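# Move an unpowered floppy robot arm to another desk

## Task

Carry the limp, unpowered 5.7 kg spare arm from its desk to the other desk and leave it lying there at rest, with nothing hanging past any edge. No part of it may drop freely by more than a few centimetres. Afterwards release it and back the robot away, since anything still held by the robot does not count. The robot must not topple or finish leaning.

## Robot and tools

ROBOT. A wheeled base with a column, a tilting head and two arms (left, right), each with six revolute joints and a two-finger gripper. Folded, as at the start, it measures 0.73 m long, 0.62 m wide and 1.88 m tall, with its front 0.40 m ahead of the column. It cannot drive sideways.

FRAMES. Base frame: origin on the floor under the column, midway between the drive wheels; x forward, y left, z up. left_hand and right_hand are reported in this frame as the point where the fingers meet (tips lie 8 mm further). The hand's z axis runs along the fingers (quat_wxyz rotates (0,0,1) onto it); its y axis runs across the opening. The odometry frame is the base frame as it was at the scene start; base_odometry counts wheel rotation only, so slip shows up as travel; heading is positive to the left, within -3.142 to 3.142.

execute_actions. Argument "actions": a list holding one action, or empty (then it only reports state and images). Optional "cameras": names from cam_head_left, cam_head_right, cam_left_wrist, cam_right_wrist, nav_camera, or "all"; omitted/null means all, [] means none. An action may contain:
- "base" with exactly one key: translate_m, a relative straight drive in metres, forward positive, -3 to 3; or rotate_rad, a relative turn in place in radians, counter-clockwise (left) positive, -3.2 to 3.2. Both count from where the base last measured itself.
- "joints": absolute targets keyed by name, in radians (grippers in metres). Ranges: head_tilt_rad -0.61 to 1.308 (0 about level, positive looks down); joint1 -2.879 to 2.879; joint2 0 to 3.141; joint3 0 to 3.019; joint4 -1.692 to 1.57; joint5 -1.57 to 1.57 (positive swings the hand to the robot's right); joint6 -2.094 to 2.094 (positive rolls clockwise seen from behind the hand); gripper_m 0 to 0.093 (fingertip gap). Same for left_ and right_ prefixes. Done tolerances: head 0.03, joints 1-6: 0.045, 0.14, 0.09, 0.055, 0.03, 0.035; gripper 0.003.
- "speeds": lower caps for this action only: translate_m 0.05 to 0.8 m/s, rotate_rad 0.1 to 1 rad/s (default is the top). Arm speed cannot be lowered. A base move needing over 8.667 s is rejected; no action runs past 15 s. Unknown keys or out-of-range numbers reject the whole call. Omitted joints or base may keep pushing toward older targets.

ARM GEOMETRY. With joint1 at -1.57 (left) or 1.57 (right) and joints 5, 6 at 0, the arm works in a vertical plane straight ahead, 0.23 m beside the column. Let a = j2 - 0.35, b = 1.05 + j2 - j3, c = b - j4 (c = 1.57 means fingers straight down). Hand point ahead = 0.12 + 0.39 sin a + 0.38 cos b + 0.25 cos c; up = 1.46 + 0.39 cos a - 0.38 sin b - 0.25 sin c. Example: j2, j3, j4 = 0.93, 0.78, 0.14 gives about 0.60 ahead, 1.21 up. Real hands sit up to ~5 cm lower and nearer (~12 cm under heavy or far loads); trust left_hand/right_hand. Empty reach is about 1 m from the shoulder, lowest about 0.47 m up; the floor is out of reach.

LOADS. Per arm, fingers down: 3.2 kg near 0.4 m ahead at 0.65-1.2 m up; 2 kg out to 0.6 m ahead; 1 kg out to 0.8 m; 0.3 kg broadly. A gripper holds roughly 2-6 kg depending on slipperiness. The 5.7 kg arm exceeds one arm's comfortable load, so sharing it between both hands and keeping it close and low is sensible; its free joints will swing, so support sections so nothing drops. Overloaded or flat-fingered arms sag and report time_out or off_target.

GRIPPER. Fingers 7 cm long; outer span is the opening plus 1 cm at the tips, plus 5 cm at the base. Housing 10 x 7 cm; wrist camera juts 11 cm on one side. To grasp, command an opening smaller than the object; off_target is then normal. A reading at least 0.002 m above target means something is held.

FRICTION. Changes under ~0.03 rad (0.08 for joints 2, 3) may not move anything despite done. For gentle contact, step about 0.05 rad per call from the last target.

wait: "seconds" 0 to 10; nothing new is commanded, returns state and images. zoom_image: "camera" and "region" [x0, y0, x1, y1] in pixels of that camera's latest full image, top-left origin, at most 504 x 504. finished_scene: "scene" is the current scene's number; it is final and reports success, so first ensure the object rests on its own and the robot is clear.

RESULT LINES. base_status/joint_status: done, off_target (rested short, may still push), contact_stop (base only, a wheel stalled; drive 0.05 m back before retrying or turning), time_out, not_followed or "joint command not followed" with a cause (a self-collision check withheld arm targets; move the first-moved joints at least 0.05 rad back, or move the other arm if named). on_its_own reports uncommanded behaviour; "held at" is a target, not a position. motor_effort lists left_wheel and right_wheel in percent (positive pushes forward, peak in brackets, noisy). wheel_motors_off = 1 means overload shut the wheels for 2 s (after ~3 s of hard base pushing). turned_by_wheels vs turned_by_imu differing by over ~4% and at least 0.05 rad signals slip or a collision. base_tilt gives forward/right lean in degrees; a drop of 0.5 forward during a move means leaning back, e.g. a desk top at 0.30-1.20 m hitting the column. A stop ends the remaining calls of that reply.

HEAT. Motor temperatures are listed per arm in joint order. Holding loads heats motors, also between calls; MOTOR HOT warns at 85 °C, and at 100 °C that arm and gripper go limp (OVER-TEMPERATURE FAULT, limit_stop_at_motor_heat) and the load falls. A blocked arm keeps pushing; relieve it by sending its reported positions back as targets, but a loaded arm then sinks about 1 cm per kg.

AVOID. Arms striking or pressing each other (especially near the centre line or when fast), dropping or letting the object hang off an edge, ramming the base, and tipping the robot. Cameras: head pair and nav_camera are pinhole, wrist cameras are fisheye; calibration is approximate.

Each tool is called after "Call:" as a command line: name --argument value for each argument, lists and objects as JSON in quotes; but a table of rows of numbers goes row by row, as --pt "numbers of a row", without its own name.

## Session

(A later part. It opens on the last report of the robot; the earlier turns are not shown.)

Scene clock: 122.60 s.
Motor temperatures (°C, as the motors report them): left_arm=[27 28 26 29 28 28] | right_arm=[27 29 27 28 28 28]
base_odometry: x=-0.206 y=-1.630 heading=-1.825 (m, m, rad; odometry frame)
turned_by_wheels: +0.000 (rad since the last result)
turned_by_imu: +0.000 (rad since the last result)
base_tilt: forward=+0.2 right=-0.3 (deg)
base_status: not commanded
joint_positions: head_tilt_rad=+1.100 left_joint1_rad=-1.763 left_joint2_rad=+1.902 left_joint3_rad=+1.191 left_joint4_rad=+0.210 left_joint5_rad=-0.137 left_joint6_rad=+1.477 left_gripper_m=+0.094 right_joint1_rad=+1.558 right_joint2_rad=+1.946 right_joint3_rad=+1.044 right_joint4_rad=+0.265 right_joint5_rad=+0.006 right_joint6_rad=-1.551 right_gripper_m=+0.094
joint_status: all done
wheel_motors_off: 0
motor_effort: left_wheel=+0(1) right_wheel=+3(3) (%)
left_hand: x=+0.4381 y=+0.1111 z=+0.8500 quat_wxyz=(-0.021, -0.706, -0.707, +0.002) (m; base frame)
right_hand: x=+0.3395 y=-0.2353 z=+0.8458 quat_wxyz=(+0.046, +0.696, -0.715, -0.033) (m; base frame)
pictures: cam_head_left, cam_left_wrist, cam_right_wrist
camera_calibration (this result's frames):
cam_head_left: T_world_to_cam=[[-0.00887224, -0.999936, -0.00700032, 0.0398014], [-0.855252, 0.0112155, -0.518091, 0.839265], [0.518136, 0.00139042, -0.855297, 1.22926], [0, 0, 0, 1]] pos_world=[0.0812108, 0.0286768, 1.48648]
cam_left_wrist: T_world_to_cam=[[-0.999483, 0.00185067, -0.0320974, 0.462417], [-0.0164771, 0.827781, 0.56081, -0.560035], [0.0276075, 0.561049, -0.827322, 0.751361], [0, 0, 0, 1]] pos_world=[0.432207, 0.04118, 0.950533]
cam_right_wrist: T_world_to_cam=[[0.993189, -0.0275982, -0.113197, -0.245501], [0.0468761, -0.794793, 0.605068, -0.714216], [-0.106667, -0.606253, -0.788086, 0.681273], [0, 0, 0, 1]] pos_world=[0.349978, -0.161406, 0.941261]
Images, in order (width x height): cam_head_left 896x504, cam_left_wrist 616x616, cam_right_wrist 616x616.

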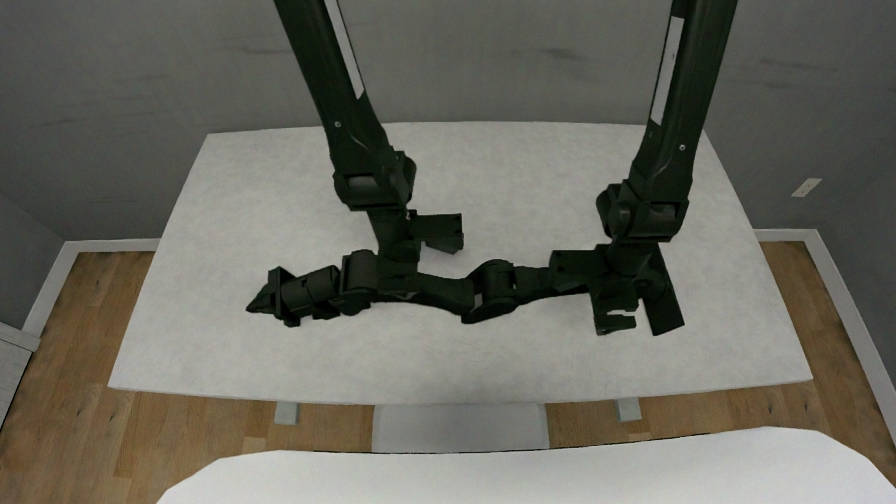

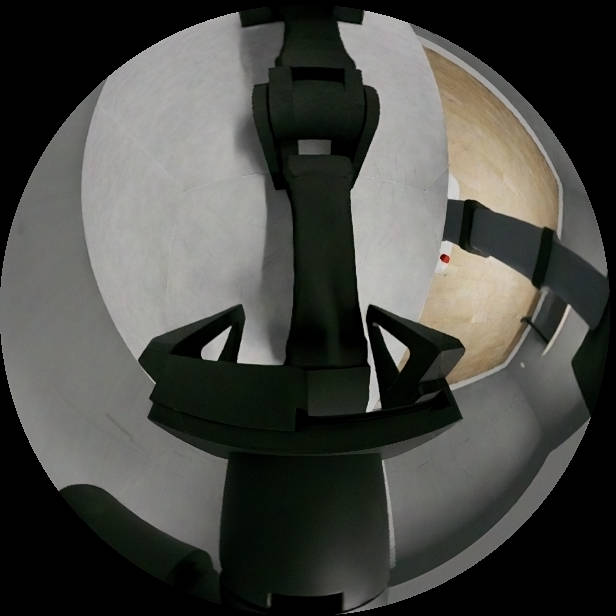

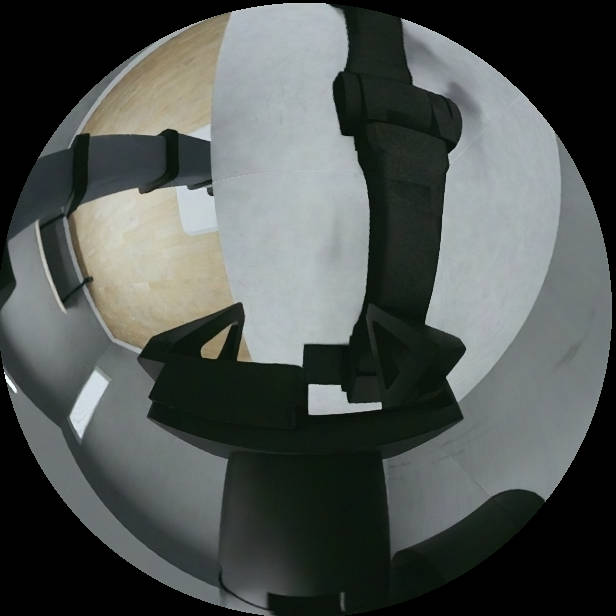

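Call:
execute_actions --actions '[{"joints":{"right_joint2_rad":1.70,"right_joint3_rad":0.92,"right_joint4_rad":0.26,"left_joint3_rad":1.13,"left_joint4_rad":0.23}}]' --cameras '["cam_head_left","cam_left_wrist","cam_right_wrist"]'

Scene clock: 128.70 s.
Motor temperatures (°C, as the motors report them): left_arm=[27 29 26 29 28 28] | right_arm=[27 29 27 28 28 28]
base_odometry: x=-0.206 y=-1.630 heading=-1.825 (m, m, rad; odometry frame)
turned_by_wheels: +0.000 (rad since the last result)
turned_by_imu: +0.000 (rad since the last result)
base_tilt: forward=+0.1 right=-0.4 (deg)
base_status: not commanded
joint_positions: head_tilt_rad=+1.100 left_joint1_rad=-1.763 left_joint2_rad=+1.900 left_joint3_rad=+1.133 left_joint4_rad=+0.223 left_joint5_rad=-0.137 left_joint6_rad=+1.477 left_gripper_m=+0.094 right_joint1_rad=+1.565 right_joint2_rad=+1.692 right_joint3_rad=+0.933 right_joint4_rad=+0.257 right_joint5_rad=+0.002 right_joint6_rad=-1.562 right_gripper_m=+0.094
joint_status: all done
wheel_motors_off: 0
motor_effort: left_wheel=+0(0) right_wheel=+2(3) (%)
left_hand: x=+0.4069 y=+0.1150 z=+0.8549 quat_wxyz=(-0.004, -0.709, -0.705, +0.016) (m; base frame)
right_hand: x=+0.4150 y=-0.2295 z=+0.9249 quat_wxyz=(-0.005, +0.703, -0.711, +0.010) (m; base frame)
pictures: cam_head_left, cam_left_wrist, cam_right_wrist
camera_calibration (this result's frames):
cam_head_left: T_world_to_cam=[[-0.00887224, -0.999936, -0.00700032, 0.0398013], [-0.855252, 0.0112155, -0.518091, 0.839264], [0.518136, 0.00139042, -0.855297, 1.22926], [0, 0, 0, 1]] pos_world=[0.0812108, 0.0286768, 1.48648]
cam_left_wrist: T_world_to_cam=[[-0.999902, 0.00910452, 0.0106028, 0.394193], [0.0135, 0.825449, 0.564315, -0.581479], [-0.00361428, 0.564403, -0.825492, 0.76491], [0, 0, 0, 1]] pos_world=[0.404769, 0.0446755, 0.955384]
cam_right_wrist: T_world_to_cam=[[0.999732, -0.0107793, 0.0204795, -0.433863], [-0.0208919, -0.801051, 0.598231, -0.728024], [0.00995658, -0.598499, -0.801062, 0.720509], [0, 0, 0, 1]] pos_world=[0.411363, -0.156638, 1.02158]
Images, in order (width x height): cam_head_left 896x504, cam_left_wrist 616x616, cam_right_wrist 616x616.

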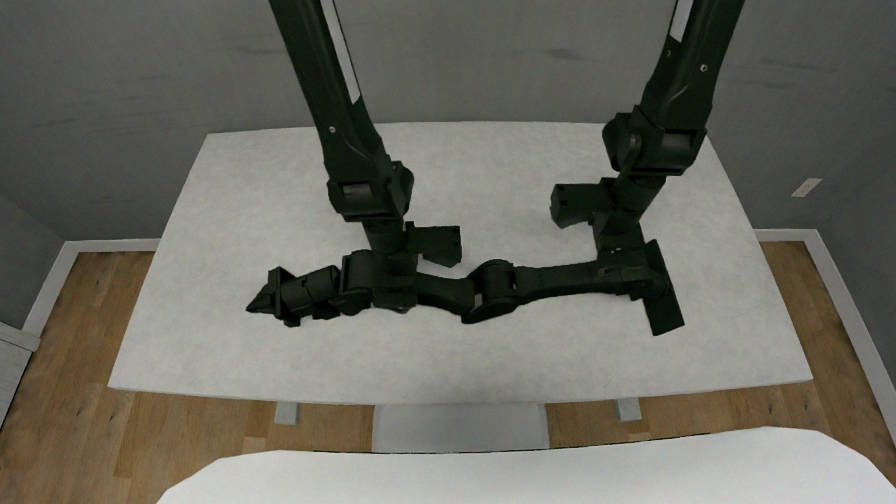

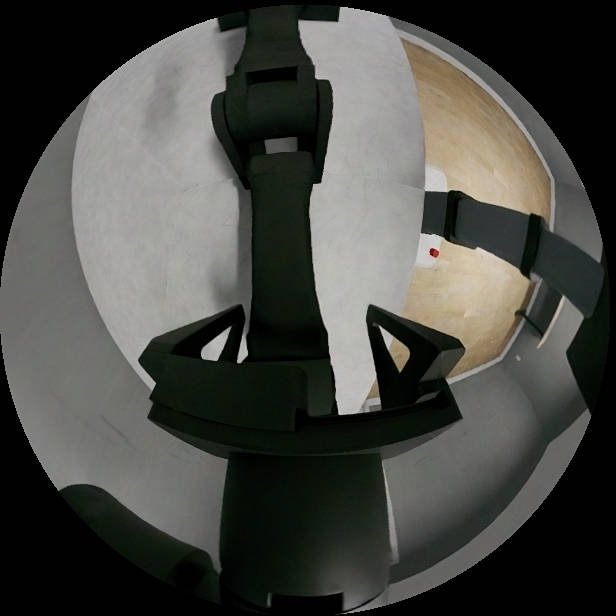

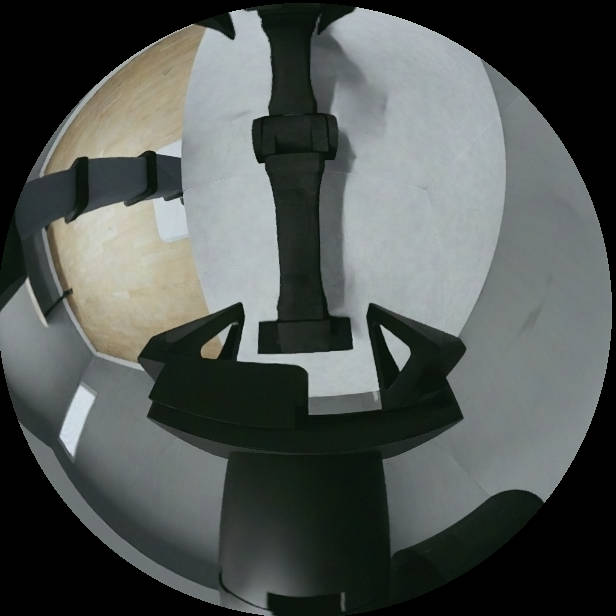

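Call:
execute_actions --actions '[{"joints":{"right_joint1_rad":1.62,"left_joint4_rad":0.17,"right_joint2_rad":1.83,"right_joint3_rad":1.03,"right_joint4_rad":0.28}}]' --cameras '["cam_head_left","cam_left_wrist","cam_right_wrist"]'

Scene clock: 135.20 s.
Motor temperatures (°C, as the motors report them): left_arm=[27 29 26 29 28 28] | right_arm=[27 29 27 28 28 28]
base_odometry: x=-0.206 y=-1.630 heading=-1.825 (m, m, rad; odometry frame)
turned_by_wheels: +0.000 (rad since the last result)
turned_by_imu: +0.000 (rad since the last result)
base_tilt: forward=+0.2 right=-0.3 (deg)
base_status: not commanded
joint_positions: head_tilt_rad=+1.100 left_joint1_rad=-1.763 left_joint2_rad=+1.899 left_joint3_rad=+1.134 left_joint4_rad=+0.194 left_joint5_rad=-0.137 left_joint6_rad=+1.477 left_gripper_m=+0.094 right_joint1_rad=+1.627 right_joint2_rad=+1.837 right_joint3_rad=+1.033 right_joint4_rad=+0.272 right_joint5_rad=+0.001 right_joint6_rad=-1.563 right_gripper_m=+0.094
joint_status: all done
wheel_motors_off: 0
motor_effort: left_wheel=-1(1) right_wheel=+1(2) (%)
left_hand: x=+0.4012 y=+0.1157 z=+0.8555 quat_wxyz=(+0.006, -0.710, -0.704, +0.024) (m; base frame)
right_hand: x=+0.3995 y=-0.1885 z=+0.8749 quat_wxyz=(-0.014, +0.714, -0.700, -0.020) (m; base frame)
pictures: cam_head_left, cam_left_wrist, cam_right_wrist
camera_calibration (this result's frames):
cam_head_left: T_world_to_cam=[[-0.00887224, -0.999936, -0.00700033, 0.0398014], [-0.855252, 0.0112155, -0.518091, 0.839265], [0.518136, 0.00139042, -0.855297, 1.22926], [0, 0, 0, 1]] pos_world=[0.0812108, 0.0286768, 1.48648]
cam_left_wrist: T_world_to_cam=[[-0.999232, 0.0134706, 0.0367969, 0.365356], [0.0319523, 0.823689, 0.566141, -0.591063], [-0.0226829, 0.566882, -0.823487, 0.770594], [0, 0, 0, 1]] pos_world=[0.40144, 0.0450948, 0.955755]
cam_right_wrist: T_world_to_cam=[[0.99975, 0.0208037, -0.00824658, -0.385827], [0.0218884, -0.832325, 0.553855, -0.649776], [0.00465842, -0.553897, -0.832572, 0.743275], [0, 0, 0, 1]] pos_world=[0.39649, -0.121101, 0.97553]
Images, in order (width x height): cam_head_left 896x504, cam_left_wrist 616x616, cam_right_wrist 616x616.

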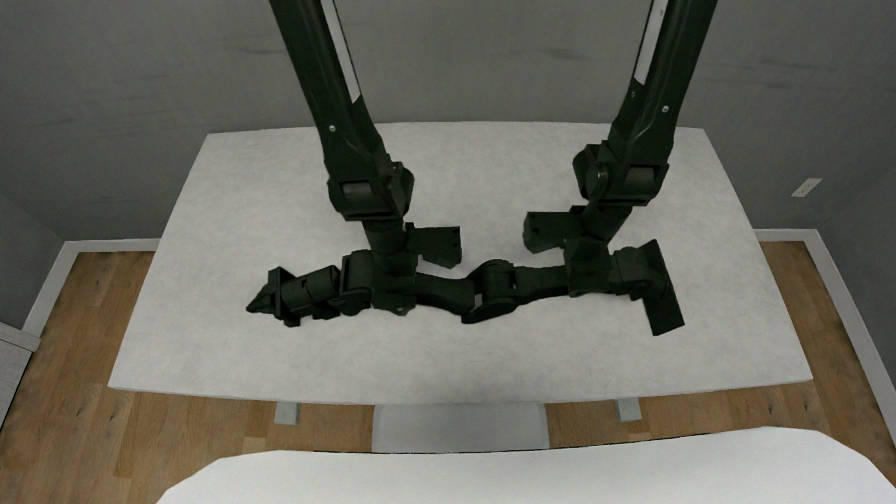

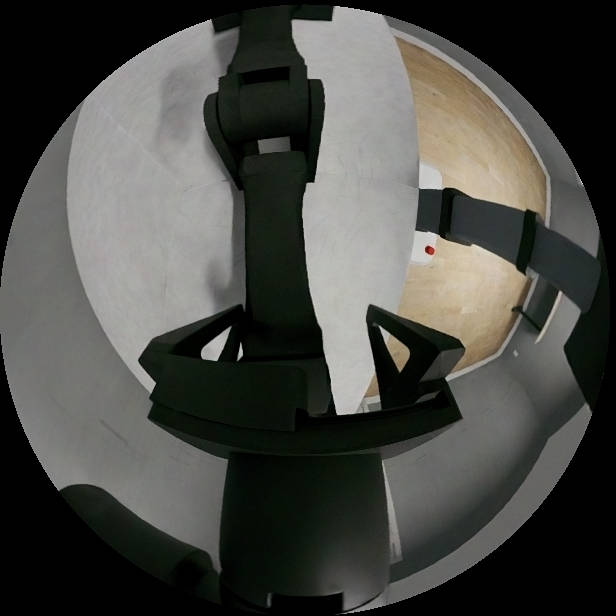

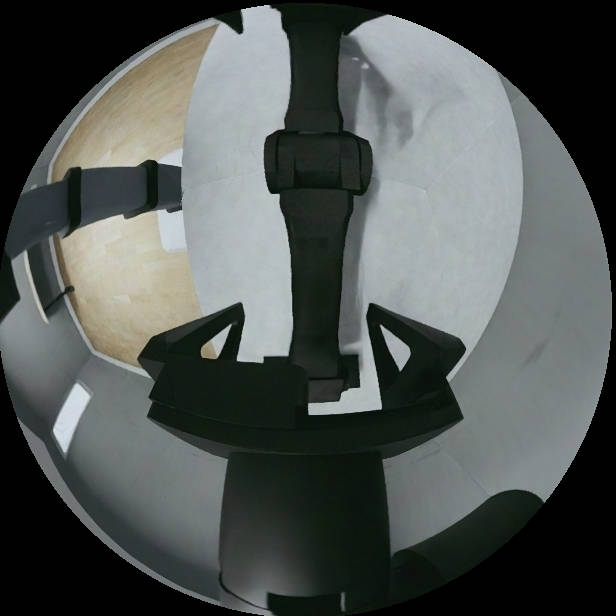

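Call:
execute_actions --actions '[{"base":{"translate_m":0.015},"joints":{"right_joint1_rad":1.585,"left_joint4_rad":0.24}}]' --cameras '["cam_left_wrist","cam_right_wrist"]'

Scene clock: 138.93 s.
Motor temperatures (°C, as the motors report them): left_arm=[27 29 26 29 28 28] | right_arm=[27 29 27 28 28 28]
base_odometry: x=-0.210 y=-1.645 heading=-1.825 (m, m, rad; odometry frame)
turned_by_wheels: +0.000 (rad since the last result)
turned_by_imu: +0.000 (rad since the last result)
base_tilt: forward=+0.2 right=-0.4 (deg)
base_status: done
joint_positions: head_tilt_rad=+1.100 left_joint1_rad=-1.763 left_joint2_rad=+1.896 left_joint3_rad=+1.135 left_joint4_rad=+0.231 left_joint5_rad=-0.137 left_joint6_rad=+1.476 left_gripper_m=+0.094 right_joint1_rad=+1.580 right_joint2_rad=+1.835 right_joint3_rad=+1.034 right_joint4_rad=+0.272 right_joint5_rad=+0.000 right_joint6_rad=-1.563 right_gripper_m=+0.094
joint_status: all done
wheel_motors_off: 0
motor_effort: left_wheel=+0(35) right_wheel=+0(35) (%)
left_hand: x=+0.4128 y=+0.1149 z=+0.8559 quat_wxyz=(-0.010, -0.708, -0.706, +0.011) (m; base frame)
right_hand: x=+0.4013 y=-0.2194 z=+0.8744 quat_wxyz=(-0.001, +0.706, -0.708, -0.005) (m; base frame)
pictures: cam_left_wrist, cam_right_wrist
camera_calibration (this result's frames):
cam_left_wrist: T_world_to_cam=[[-0.999974, 0.00613614, -0.00365665, 0.412683], [0.00300573, 0.825853, 0.563877, -0.57738], [0.00647989, 0.563852, -0.825851, 0.761977], [0, 0, 0, 1]] pos_world=[0.40947, 0.0446567, 0.95636]
cam_right_wrist: T_world_to_cam=[[0.999977, -0.00244325, -0.00632058, -0.393909], [0.00172926, -0.809849, 0.586636, -0.690833], [-0.00655201, -0.586633, -0.809826, 0.703202], [0, 0, 0, 1]] pos_world=[0.399702, -0.147912, 0.972249]
Images, in order (width x height): cam_left_wrist 616x616, cam_right_wrist 616x616.

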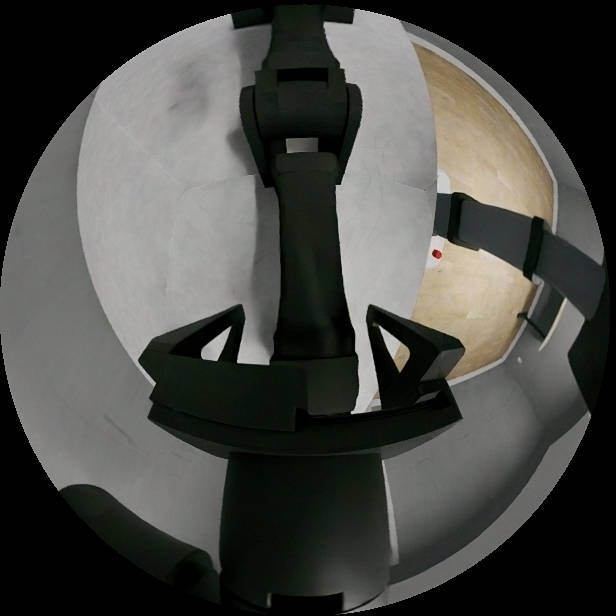

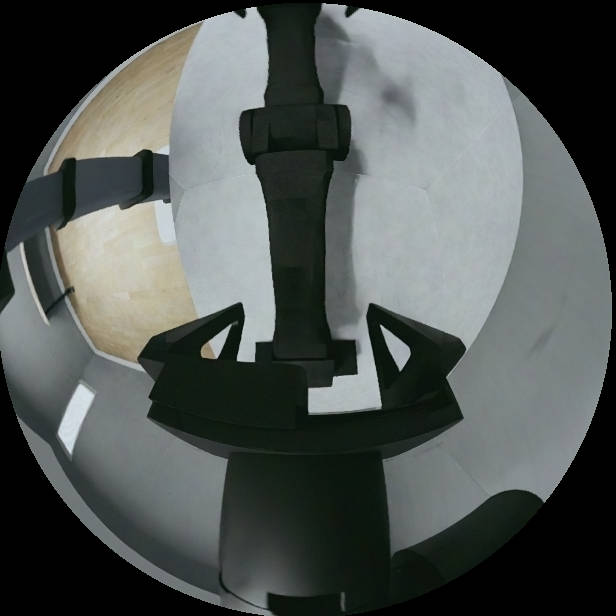

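Call:
execute_actions --actions '[{"joints":{"left_joint2_rad":2.02,"left_joint3_rad":1.255,"left_joint4_rad":0.235,"right_joint2_rad":2.0,"right_joint3_rad":1.22,"right_joint4_rad":0.262}}]' --cameras '["cam_head_left","cam_left_wrist","cam_right_wrist"]'

Scene clock: 145.57 s.
Motor temperatures (°C, as the motors report them): left_arm=[27 29 26 29 28 28] | right_arm=[27 29 27 28 28 28]
base_odometry: x=-0.210 y=-1.645 heading=-1.825 (m, m, rad; odometry frame)
turned_by_wheels: +0.000 (rad since the last result)
turned_by_imu: +0.000 (rad since the last result)
base_tilt: forward=+0.0 right=-0.4 (deg)
base_status: not commanded
joint_positions: head_tilt_rad=+1.100 left_joint1_rad=-1.763 left_joint2_rad=+2.020 left_joint3_rad=+1.252 left_joint4_rad=+0.230 left_joint5_rad=-0.137 left_joint6_rad=+1.472 left_gripper_m=+0.094 right_joint1_rad=+1.580 right_joint2_rad=+2.011 right_joint3_rad=+1.217 right_joint4_rad=+0.260 right_joint5_rad=+0.000 right_joint6_rad=-1.563 right_gripper_m=+0.094
joint_status: all done
wheel_motors_off: 0
motor_effort: left_wheel=+0(1) right_wheel=+0(2) (%)
left_hand: x=+0.4061 y=+0.1077 z=+0.8095 quat_wxyz=(-0.007, -0.707, -0.707, +0.013) (m; base frame)
right_hand: x=+0.4028 y=-0.2185 z=+0.8062 quat_wxyz=(+0.000, +0.706, -0.708, -0.006) (m; base frame)
pictures: cam_head_left, cam_left_wrist, cam_right_wrist
camera_calibration (this result's frames):
cam_head_left: T_world_to_cam=[[-0.00887294, -0.999936, -0.00699944, 0.0398], [-0.855304, 0.0112155, -0.518005, 0.839136], [0.518051, 0.00139042, -0.855349, 1.22935], [0, 0, 0, 1]] pos_world=[0.0812055, 0.0286768, 1.48648]
cam_left_wrist: T_world_to_cam=[[-0.999987, 0.00320317, 0.00399125, 0.399945], [0.00489646, 0.825655, 0.564154, -0.546206], [-0.00148831, 0.564166, -0.82566, 0.730839], [0, 0, 0, 1]] pos_world=[0.403702, 0.0373819, 0.909972]
cam_right_wrist: T_world_to_cam=[[0.999946, -0.00221885, -0.0101357, -0.392657], [0.0041462, -0.810032, 0.586372, -0.650955], [-0.00951135, -0.586382, -0.809979, 0.649833], [0, 0, 0, 1]] pos_world=[0.401516, -0.147115, 0.904073]
Images, in order (width x height): cam_head_left 896x504, cam_left_wrist 616x616, cam_right_wrist 616x616.

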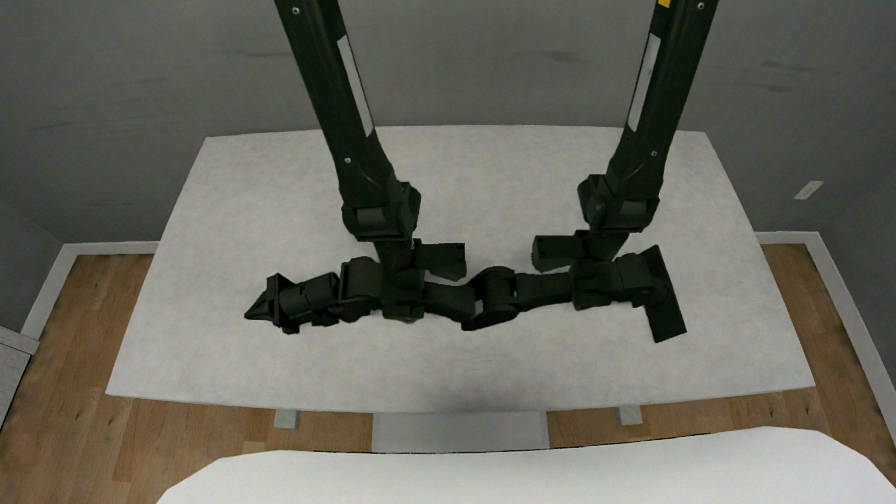

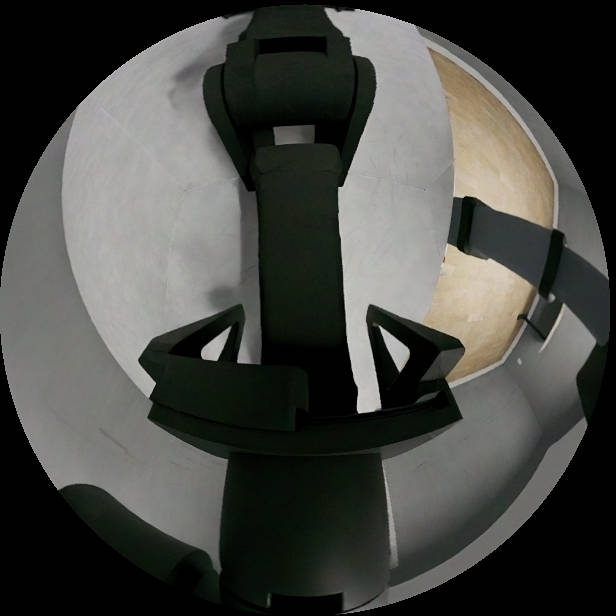

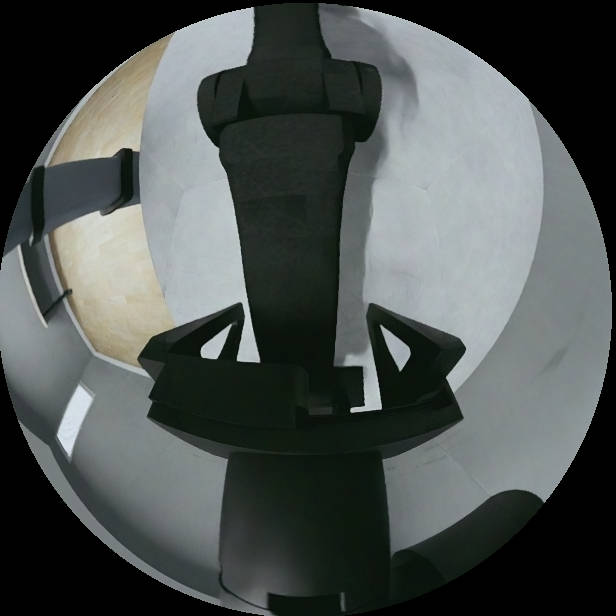

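Call:
execute_actions --actions '[{"joints":{"left_joint2_rad":2.12,"left_joint3_rad":1.39,"left_joint4_rad":0.21,"right_joint2_rad":2.115,"right_joint3_rad":1.35,"right_joint4_rad":0.246}}]' --cameras '["cam_head_left","cam_left_wrist","cam_right_wrist"]'

Scene clock: 152.97 s.
Motor temperatures (°C, as the motors report them): left_arm=[27 29 26 29 28 28] | right_arm=[27 29 27 28 28 28]
base_odometry: x=-0.210 y=-1.645 heading=-1.825 (m, m, rad; odometry frame)
turned_by_wheels: +0.000 (rad since the last result)
turned_by_imu: +0.000 (rad since the last result)
base_tilt: forward=+0.1 right=-0.3 (deg)
base_status: not commanded
joint_positions: head_tilt_rad=+1.100 left_joint1_rad=-1.786 left_joint2_rad=+2.081 left_joint3_rad=+1.371 left_joint4_rad=+0.212 left_joint5_rad=-0.139 left_joint6_rad=+1.458 left_gripper_m=+0.094 right_joint1_rad=+1.583 right_joint2_rad=+2.080 right_joint3_rad=+1.326 right_joint4_rad=+0.248 right_joint5_rad=+0.007 right_joint6_rad=-1.574 right_gripper_m=+0.094
joint_status: all done
wheel_motors_off: 0
motor_effort: left_wheel=+0(1) right_wheel=+1(1) (%)
left_hand: x=+0.4325 y=+0.0835 z=+0.7848 quat_wxyz=(-0.028, -0.703, -0.710, +0.007) (m; base frame)
right_hand: x=+0.4210 y=-0.2170 z=+0.7762 quat_wxyz=(-0.008, +0.710, -0.704, +0.005) (m; base frame)
pictures: cam_head_left, cam_left_wrist, cam_right_wrist
camera_calibration (this result's frames):
cam_head_left: T_world_to_cam=[[-0.00887294, -0.999936, -0.00699943, 0.0398], [-0.855304, 0.0112155, -0.518005, 0.839135], [0.51805, 0.00139042, -0.855349, 1.22935], [0, 0, 0, 1]] pos_world=[0.0812055, 0.0286768, 1.48648]
cam_left_wrist: T_world_to_cam=[[-0.999368, -0.00740252, -0.0347655, 0.45761], [-0.0251763, 0.837852, 0.545316, -0.485653], [0.0250916, 0.545847, -0.837509, 0.723397], [0, 0, 0, 1]] pos_world=[0.426942, 0.0154292, 0.886595]
cam_right_wrist: T_world_to_cam=[[0.999798, 0.00932212, 0.017795, -0.430336], [-0.00295847, -0.807829, 0.58941, -0.631031], [0.0198699, -0.589343, -0.807638, 0.611714], [0, 0, 0, 1]] pos_world=[0.416228, -0.145244, 0.873637]
Images, in order (width x height): cam_head_left 896x504, cam_left_wrist 616x616, cam_right_wrist 616x616.

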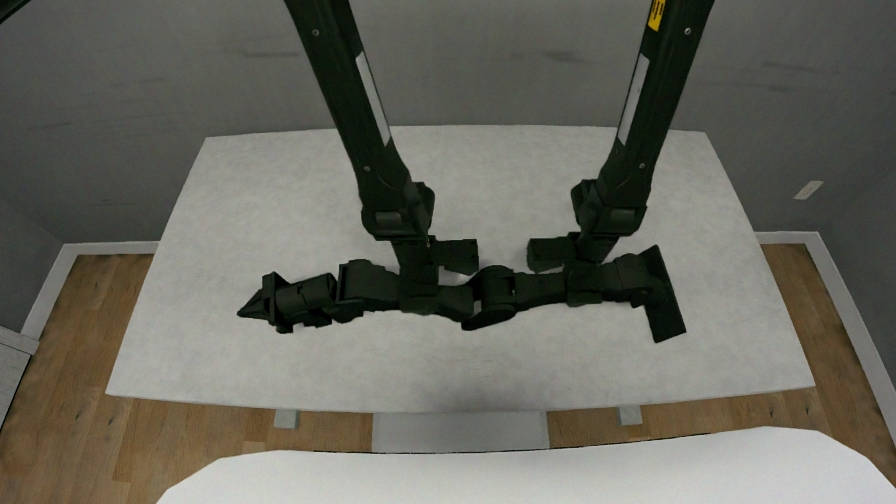

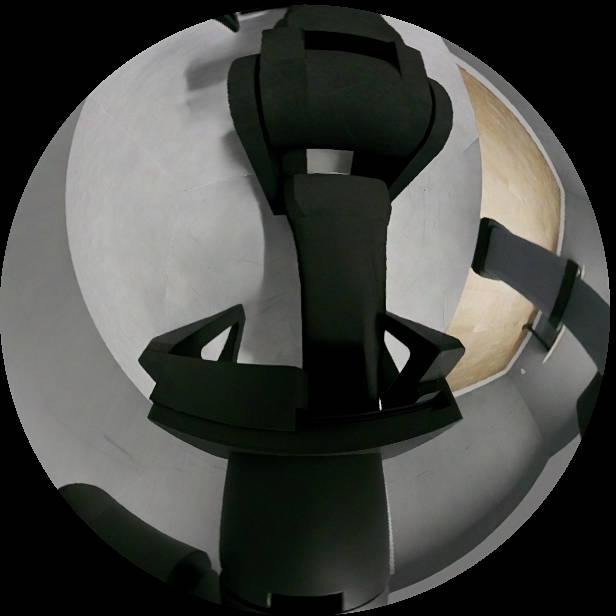

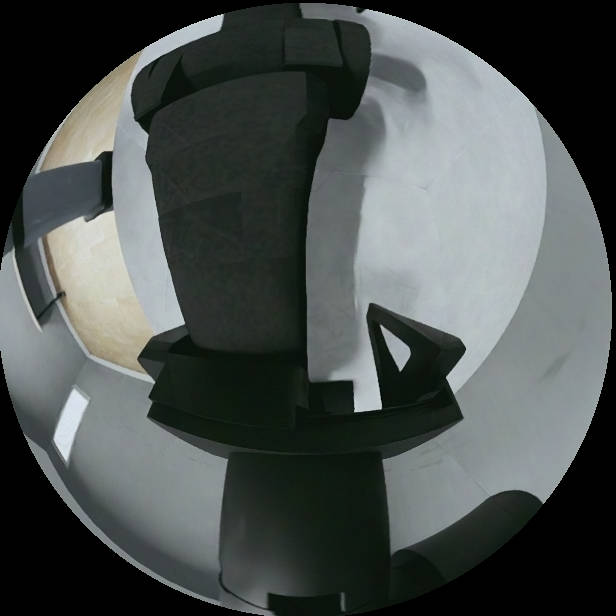

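Call:
execute_actions --actions '[{"joints":{"left_joint2_rad":2.08,"right_joint2_rad":2.08,"left_gripper_m":0.0,"right_gripper_m":0.0}}]' --cameras '["cam_head_left","cam_left_wrist","cam_right_wrist"]'

Scene clock: 159.63 s.
Motor temperatures (°C, as the motors report them): left_arm=[27 28 26 29 28 28] | right_arm=[27 29 27 28 28 28]
base_odometry: x=-0.210 y=-1.645 heading=-1.825 (m, m, rad; odometry frame)
turned_by_wheels: +0.000 (rad since the last result)
turned_by_imu: +0.000 (rad since the last result)
base_tilt: forward=+0.1 right=-0.4 (deg)
base_status: not commanded
joint_positions: head_tilt_rad=+1.100 left_joint1_rad=-1.786 left_joint2_rad=+2.085 left_joint3_rad=+1.361 left_joint4_rad=+0.204 left_joint5_rad=-0.133 left_joint6_rad=+1.447 left_gripper_m=+0.047 right_joint1_rad=+1.590 right_joint2_rad=+2.076 right_joint3_rad=+1.300 right_joint4_rad=+0.230 right_joint5_rad=+0.016 right_joint6_rad=-1.575 right_gripper_m=+0.046
joint_status: left_gripper_m off_target (ended at +0.047, target +0.000); right_gripper_m off_target (ended at +0.046, target +0.000); the others done
wheel_motors_off: 0
motor_effort: left_wheel=+2(3) right_wheel=+4(5) (%)
left_hand: x=+0.4216 y=+0.0834 z=+0.7843 quat_wxyz=(-0.022, -0.701, -0.713, +0.016) (m; base frame)
right_hand: x=+0.4023 y=-0.2142 z=+0.7797 quat_wxyz=(+0.008, +0.712, -0.702, -0.008) (m; base frame)
pictures: cam_head_left, cam_left_wrist, cam_right_wrist
camera_calibration (this result's frames):
cam_head_left: T_world_to_cam=[[-0.00887294, -0.999936, -0.00699944, 0.0398], [-0.855304, 0.0112155, -0.518005, 0.839135], [0.51805, 0.00139042, -0.855349, 1.22935], [0, 0, 0, 1]] pos_world=[0.0812055, 0.0286768, 1.48648]
cam_left_wrist: T_world_to_cam=[[-0.999823, -0.0141914, -0.0123591, 0.429872], [-0.0186278, 0.839627, 0.542843, -0.486517], [0.00267337, 0.542977, -0.839743, 0.734773], [0, 0, 0, 1]] pos_world=[0.418769, 0.0156286, 0.886436]
cam_right_wrist: T_world_to_cam=[[0.999598, 0.0148595, -0.0241295, -0.377724], [0.0262687, -0.805285, 0.592306, -0.644339], [-0.0106297, -0.592702, -0.805352, 0.626354], [0, 0, 0, 1]] pos_world=[0.401156, -0.142022, 0.876967]
Images, in order (width x height): cam_head_left 896x504, cam_left_wrist 616x616, cam_right_wrist 616x616.

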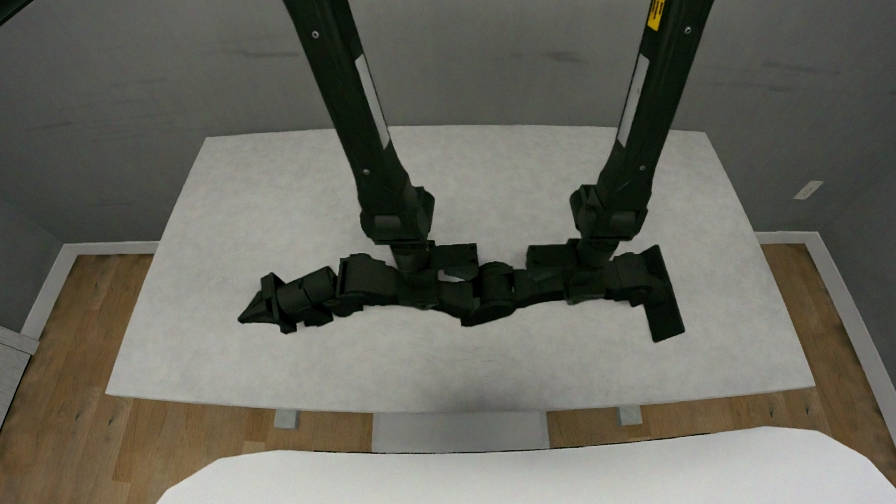

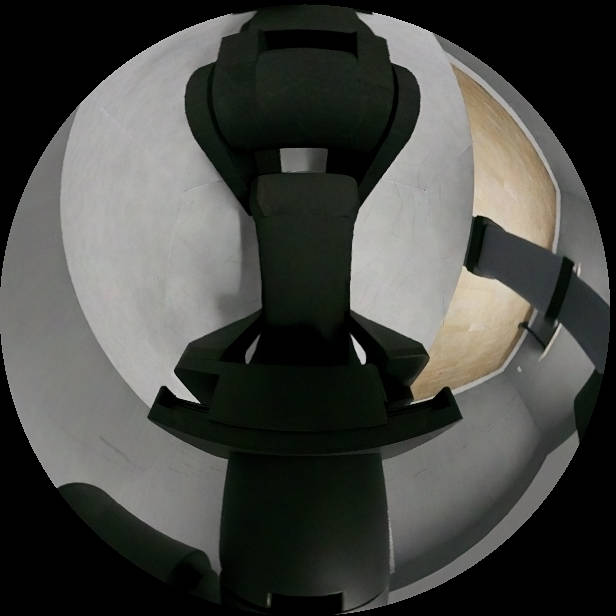

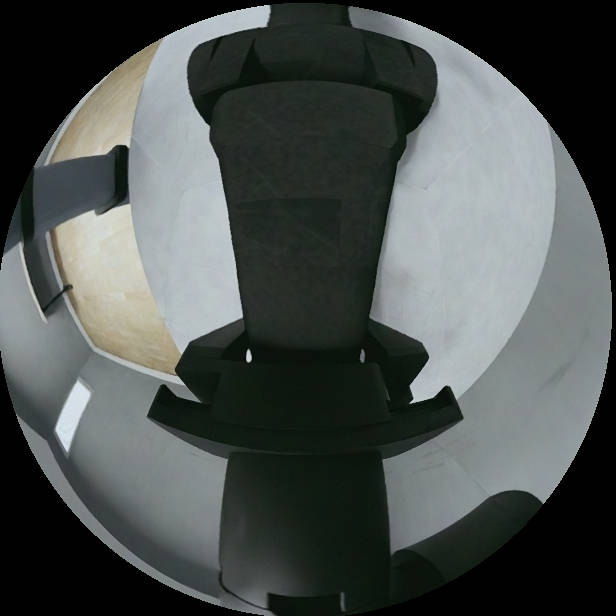

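Call:
execute_actions --actions '[{"joints":{"left_joint2_rad":1.98,"left_joint3_rad":1.24,"left_joint4_rad":0.235,"right_joint2_rad":1.98,"right_joint3_rad":1.21,"right_joint4_rad":0.26}}]' --cameras '["cam_head_left","cam_left_wrist","cam_right_wrist"]'

Scene clock: 163.77 s.
Motor temperatures (°C, as the motors report them): left_arm=[27 29 26 29 28 28] | right_arm=[27 29 27 28 28 28]
base_odometry: x=-0.210 y=-1.645 heading=-1.825 (m, m, rad; odometry frame)
turned_by_wheels: +0.000 (rad since the last result)
turned_by_imu: +0.000 (rad since the last result)
base_tilt: forward=+0.1 right=-0.3 (deg)
base_status: not commanded
joint_positions: head_tilt_rad=+1.100 left_joint1_rad=-1.769 left_joint2_rad=+2.042 left_joint3_rad=+1.280 left_joint4_rad=+0.233 left_joint5_rad=-0.135 left_joint6_rad=+1.455 left_gripper_m=+0.047 right_joint1_rad=+1.610 right_joint2_rad=+2.061 right_joint3_rad=+1.255 right_joint4_rad=+0.254 right_joint5_rad=-0.004 right_joint6_rad=-1.563 right_gripper_m=+0.046
joint_status: all done
wheel_motors_off: 0
motor_effort: left_wheel=+0(2) right_wheel=+1(4) (%)
left_hand: x=+0.4092 y=+0.1012 z=+0.8014 quat_wxyz=(-0.013, -0.701, -0.713, +0.013) (m; base frame)
right_hand: x=+0.3908 y=-0.1962 z=+0.7889 quat_wxyz=(-0.003, +0.711, -0.703, -0.023) (m; base frame)
pictures: cam_head_left, cam_left_wrist, cam_right_wrist
camera_calibration (this result's frames):
cam_head_left: T_world_to_cam=[[-0.00887294, -0.999936, -0.00699944, 0.0398], [-0.855304, 0.0112155, -0.518005, 0.839135], [0.51805, 0.00139042, -0.855349, 1.22935], [0, 0, 0, 1]] pos_world=[0.0812055, 0.0286768, 1.48648]
cam_left_wrist: T_world_to_cam=[[-0.999911, -0.0125093, -0.00462288, 0.411615], [-0.012961, 0.829885, 0.557784, -0.524267], [-0.00314105, 0.557795, -0.829973, 0.732636], [0, 0, 0, 1]] pos_world=[0.407084, 0.0315695, 0.902398]
cam_right_wrist: T_world_to_cam=[[0.999481, 0.0129954, -0.0294829, -0.362378], [0.0273335, -0.826464, 0.562326, -0.615979], [-0.0170589, -0.56284, -0.82639, 0.669245], [0, 0, 0, 1]] pos_world=[0.390443, -0.127698, 0.888754]
Images, in order (width x height): cam_head_left 896x504, cam_left_wrist 616x616, cam_right_wrist 616x616.

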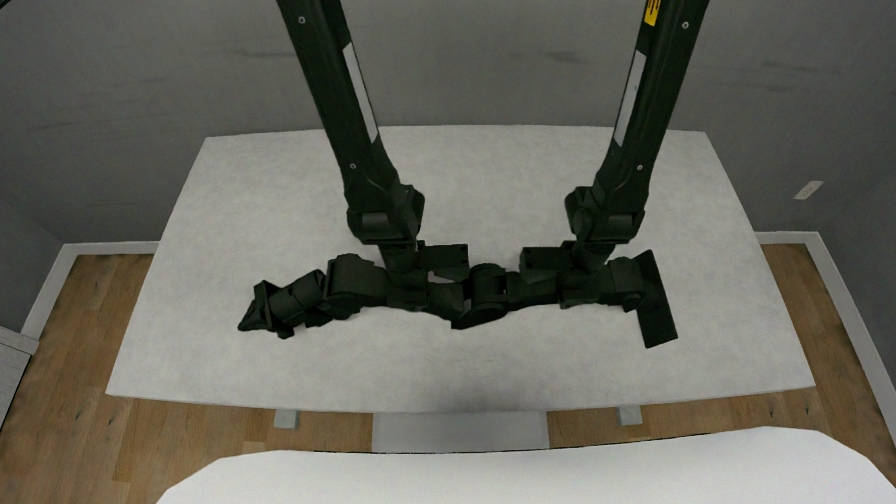

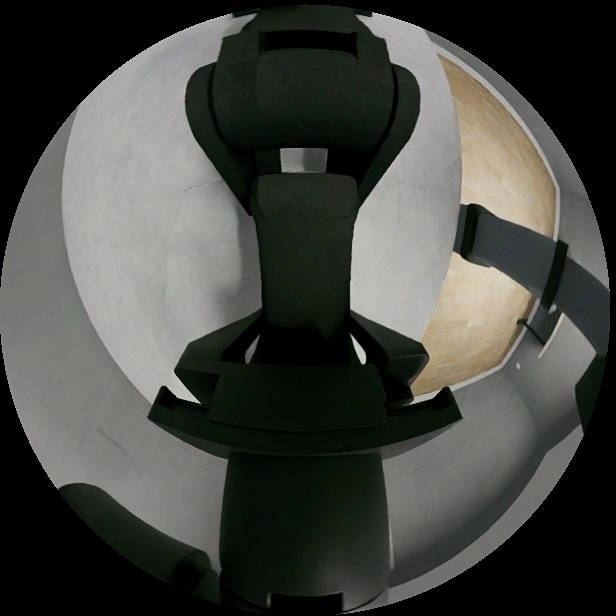

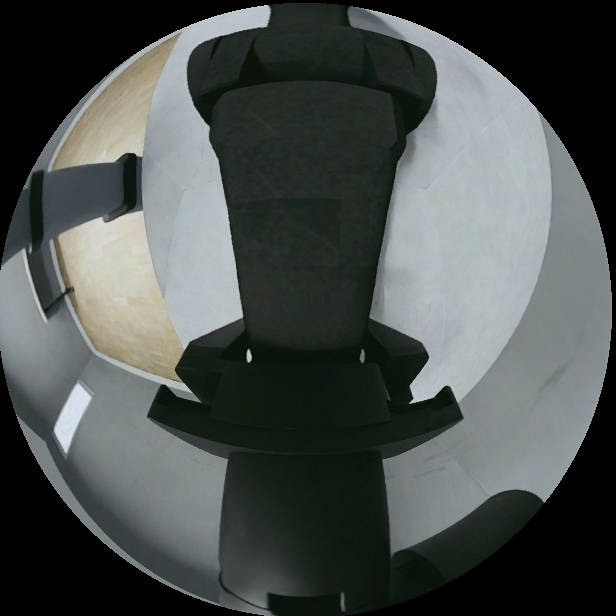

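Call:
execute_actions --actions '[{"joints":{"left_joint2_rad":1.86,"left_joint3_rad":1.1,"left_joint4_rad":0.25,"right_joint2_rad":1.85,"right_joint3_rad":1.08,"right_joint4_rad":0.27}}]' --cameras '["cam_head_left","nav_camera"]'

Call:
execute_actions --actions '[{"joints":{"left_joint2_rad":1.74,"left_joint3_rad":0.99,"left_joint4_rad":0.25,"right_joint2_rad":1.72,"right_joint3_rad":0.97,"right_joint4_rad":0.26}}]' --cameras '["cam_head_left","cam_left_wrist","cam_right_wrist"]'

Scene clock: 168.73 s.
Motor temperatures (°C, as the motors report them): left_arm=[27 29 27 29 28 28] | right_arm=[27 30 28 28 28 28]
base_odometry: x=-0.210 y=-1.645 heading=-1.825 (m, m, rad; odometry frame)
turned_by_wheels: +0.000 (rad since the last result)
turned_by_imu: +0.000 (rad since the last result)
base_tilt: forward=+0.3 right=-0.4 (deg)
base_status: not commanded
joint_positions: head_tilt_rad=+1.100 left_joint1_rad=-1.765 left_joint2_rad=+1.926 left_joint3_rad=+1.136 left_joint4_rad=+0.252 left_joint5_rad=-0.112 left_joint6_rad=+1.455 left_gripper_m=+0.047 right_joint1_rad=+1.622 right_joint2_rad=+1.949 right_joint3_rad=+1.120 right_joint4_rad=+0.266 right_joint5_rad=-0.011 right_joint6_rad=-1.558 right_gripper_m=+0.046
joint_status: all done
wheel_motors_off: 0
motor_effort: left_wheel=+0(1) right_wheel=+0(2) (%)
left_hand: x=+0.3998 y=+0.1093 z=+0.8476 quat_wxyz=(-0.015, -0.701, -0.713, +0.023) (m; base frame)
right_hand: x=+0.3832 y=-0.1880 z=+0.8349 quat_wxyz=(-0.005, +0.711, -0.702, -0.034) (m; base frame)
pictures: cam_head_left, nav_camera
camera_calibration (this result's frames):
cam_head_left: T_world_to_cam=[[-0.00887294, -0.999936, -0.00699944, 0.0398], [-0.855304, 0.0112155, -0.518005, 0.839135], [0.51805, 0.00139042, -0.855349, 1.22935], [0, 0, 0, 1]] pos_world=[0.0812055, 0.0286768, 1.48648]
Images, in order (width x height): cam_head_left 896x504, nav_camera 896x504.

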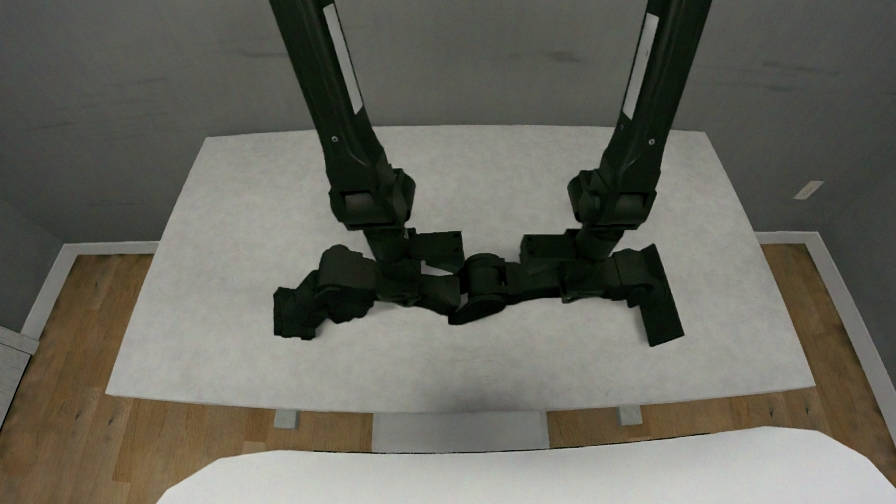

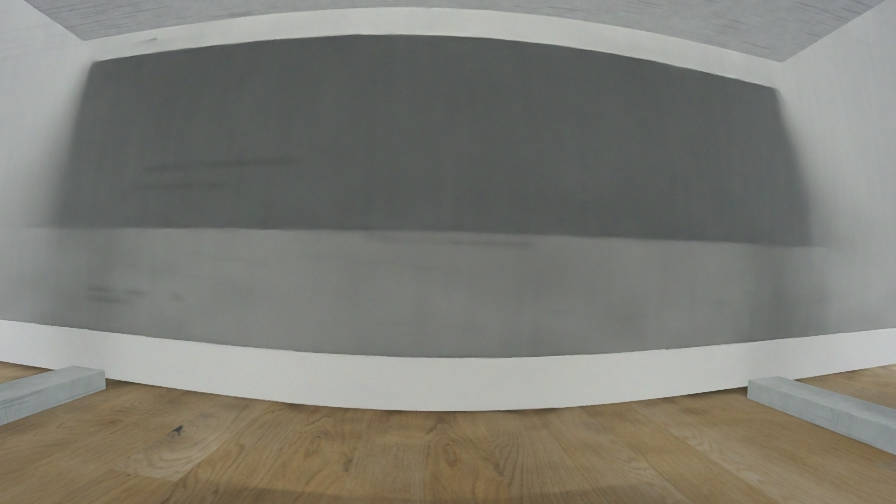

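Scene clock: 169.90 s.
Motor temperatures (°C, as the motors report them): left_arm=[27 29 27 29 28 28] | right_arm=[27 30 28 28 28 28]
base_odometry: x=-0.210 y=-1.645 heading=-1.825 (m, m, rad; odometry frame)
turned_by_wheels: +0.000 (rad since the last result)
turned_by_imu: +0.000 (rad since the last result)
base_tilt: forward=+0.1 right=-0.4 (deg)
base_status: not commanded
joint_positions: head_tilt_rad=+1.100 left_joint1_rad=-1.765 left_joint2_rad=+1.820 left_joint3_rad=+1.041 left_joint4_rad=+0.261 left_joint5_rad=-0.110 left_joint6_rad=+1.453 left_gripper_m=+0.047 right_joint1_rad=+1.635 right_joint2_rad=+1.810 right_joint3_rad=+1.005 right_joint4_rad=+0.258 right_joint5_rad=-0.024 right_joint6_rad=-1.555 right_gripper_m=+0.046
joint_status: all done
wheel_motors_off: 0
motor_effort: left_wheel=-1(2) right_wheel=-1(1) (%)
left_hand: x=+0.4072 y=+0.1147 z=+0.8866 quat_wxyz=(-0.023, -0.699, -0.714, +0.018) (m; base frame)
right_hand: x=+0.3934 y=-0.1793 z=+0.8859 quat_wxyz=(-0.019, +0.713, -0.700, -0.037) (m; base frame)
pictures: cam_head_left, cam_left_wrist, cam_right_wrist
camera_calibration (this result's frames):
cam_head_left: T_world_to_cam=[[-0.00887294, -0.999936, -0.00699944, 0.0398], [-0.855304, 0.0112155, -0.518005, 0.839135], [0.518051, 0.00139042, -0.855349, 1.22935], [0, 0, 0, 1]] pos_world=[0.0812055, 0.0286768, 1.48648]
cam_left_wrist: T_world_to_cam=[[-0.999757, -0.0186014, -0.0118122, 0.417134], [-0.0220349, 0.842084, 0.538896, -0.563981], [-0.0000772961, 0.539025, -0.84229, 0.807634], [0, 0, 0, 1]] pos_world=[0.404668, 0.0473441, 0.989117]
cam_right_wrist: T_world_to_cam=[[0.999509, 0.0185859, -0.0252331, -0.365074], [0.0290987, -0.849353, 0.527022, -0.630143], [-0.0116367, -0.527497, -0.849477, 0.783657], [0, 0, 0, 1]] pos_world=[0.39235, -0.115051, 0.988586]
Images, in order (width x height): cam_head_left 896x504, cam_left_wrist 616x616, cam_right_wrist 616x616.

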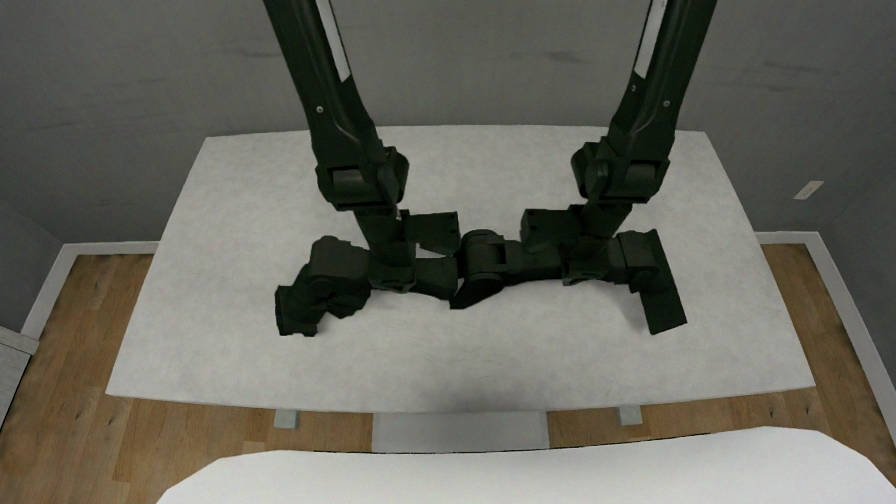

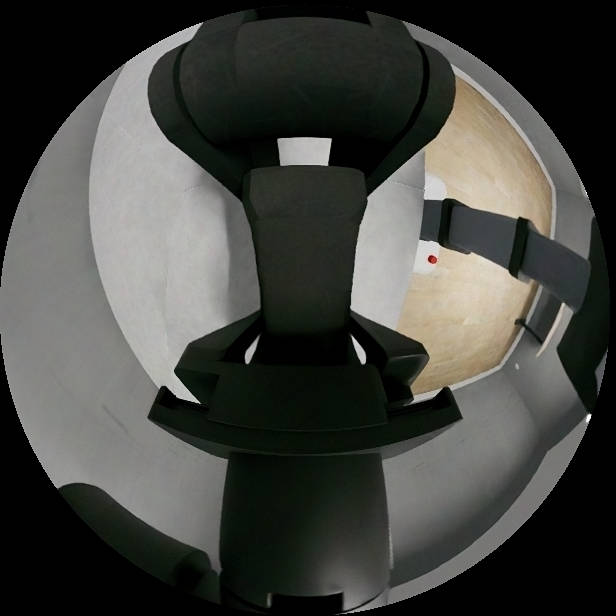

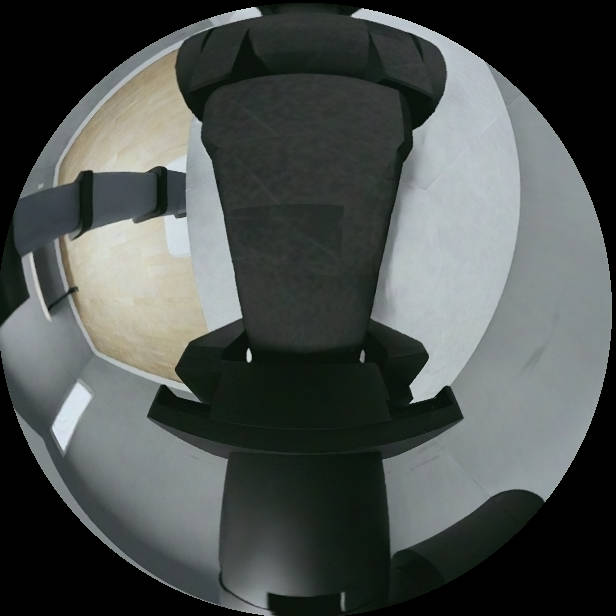

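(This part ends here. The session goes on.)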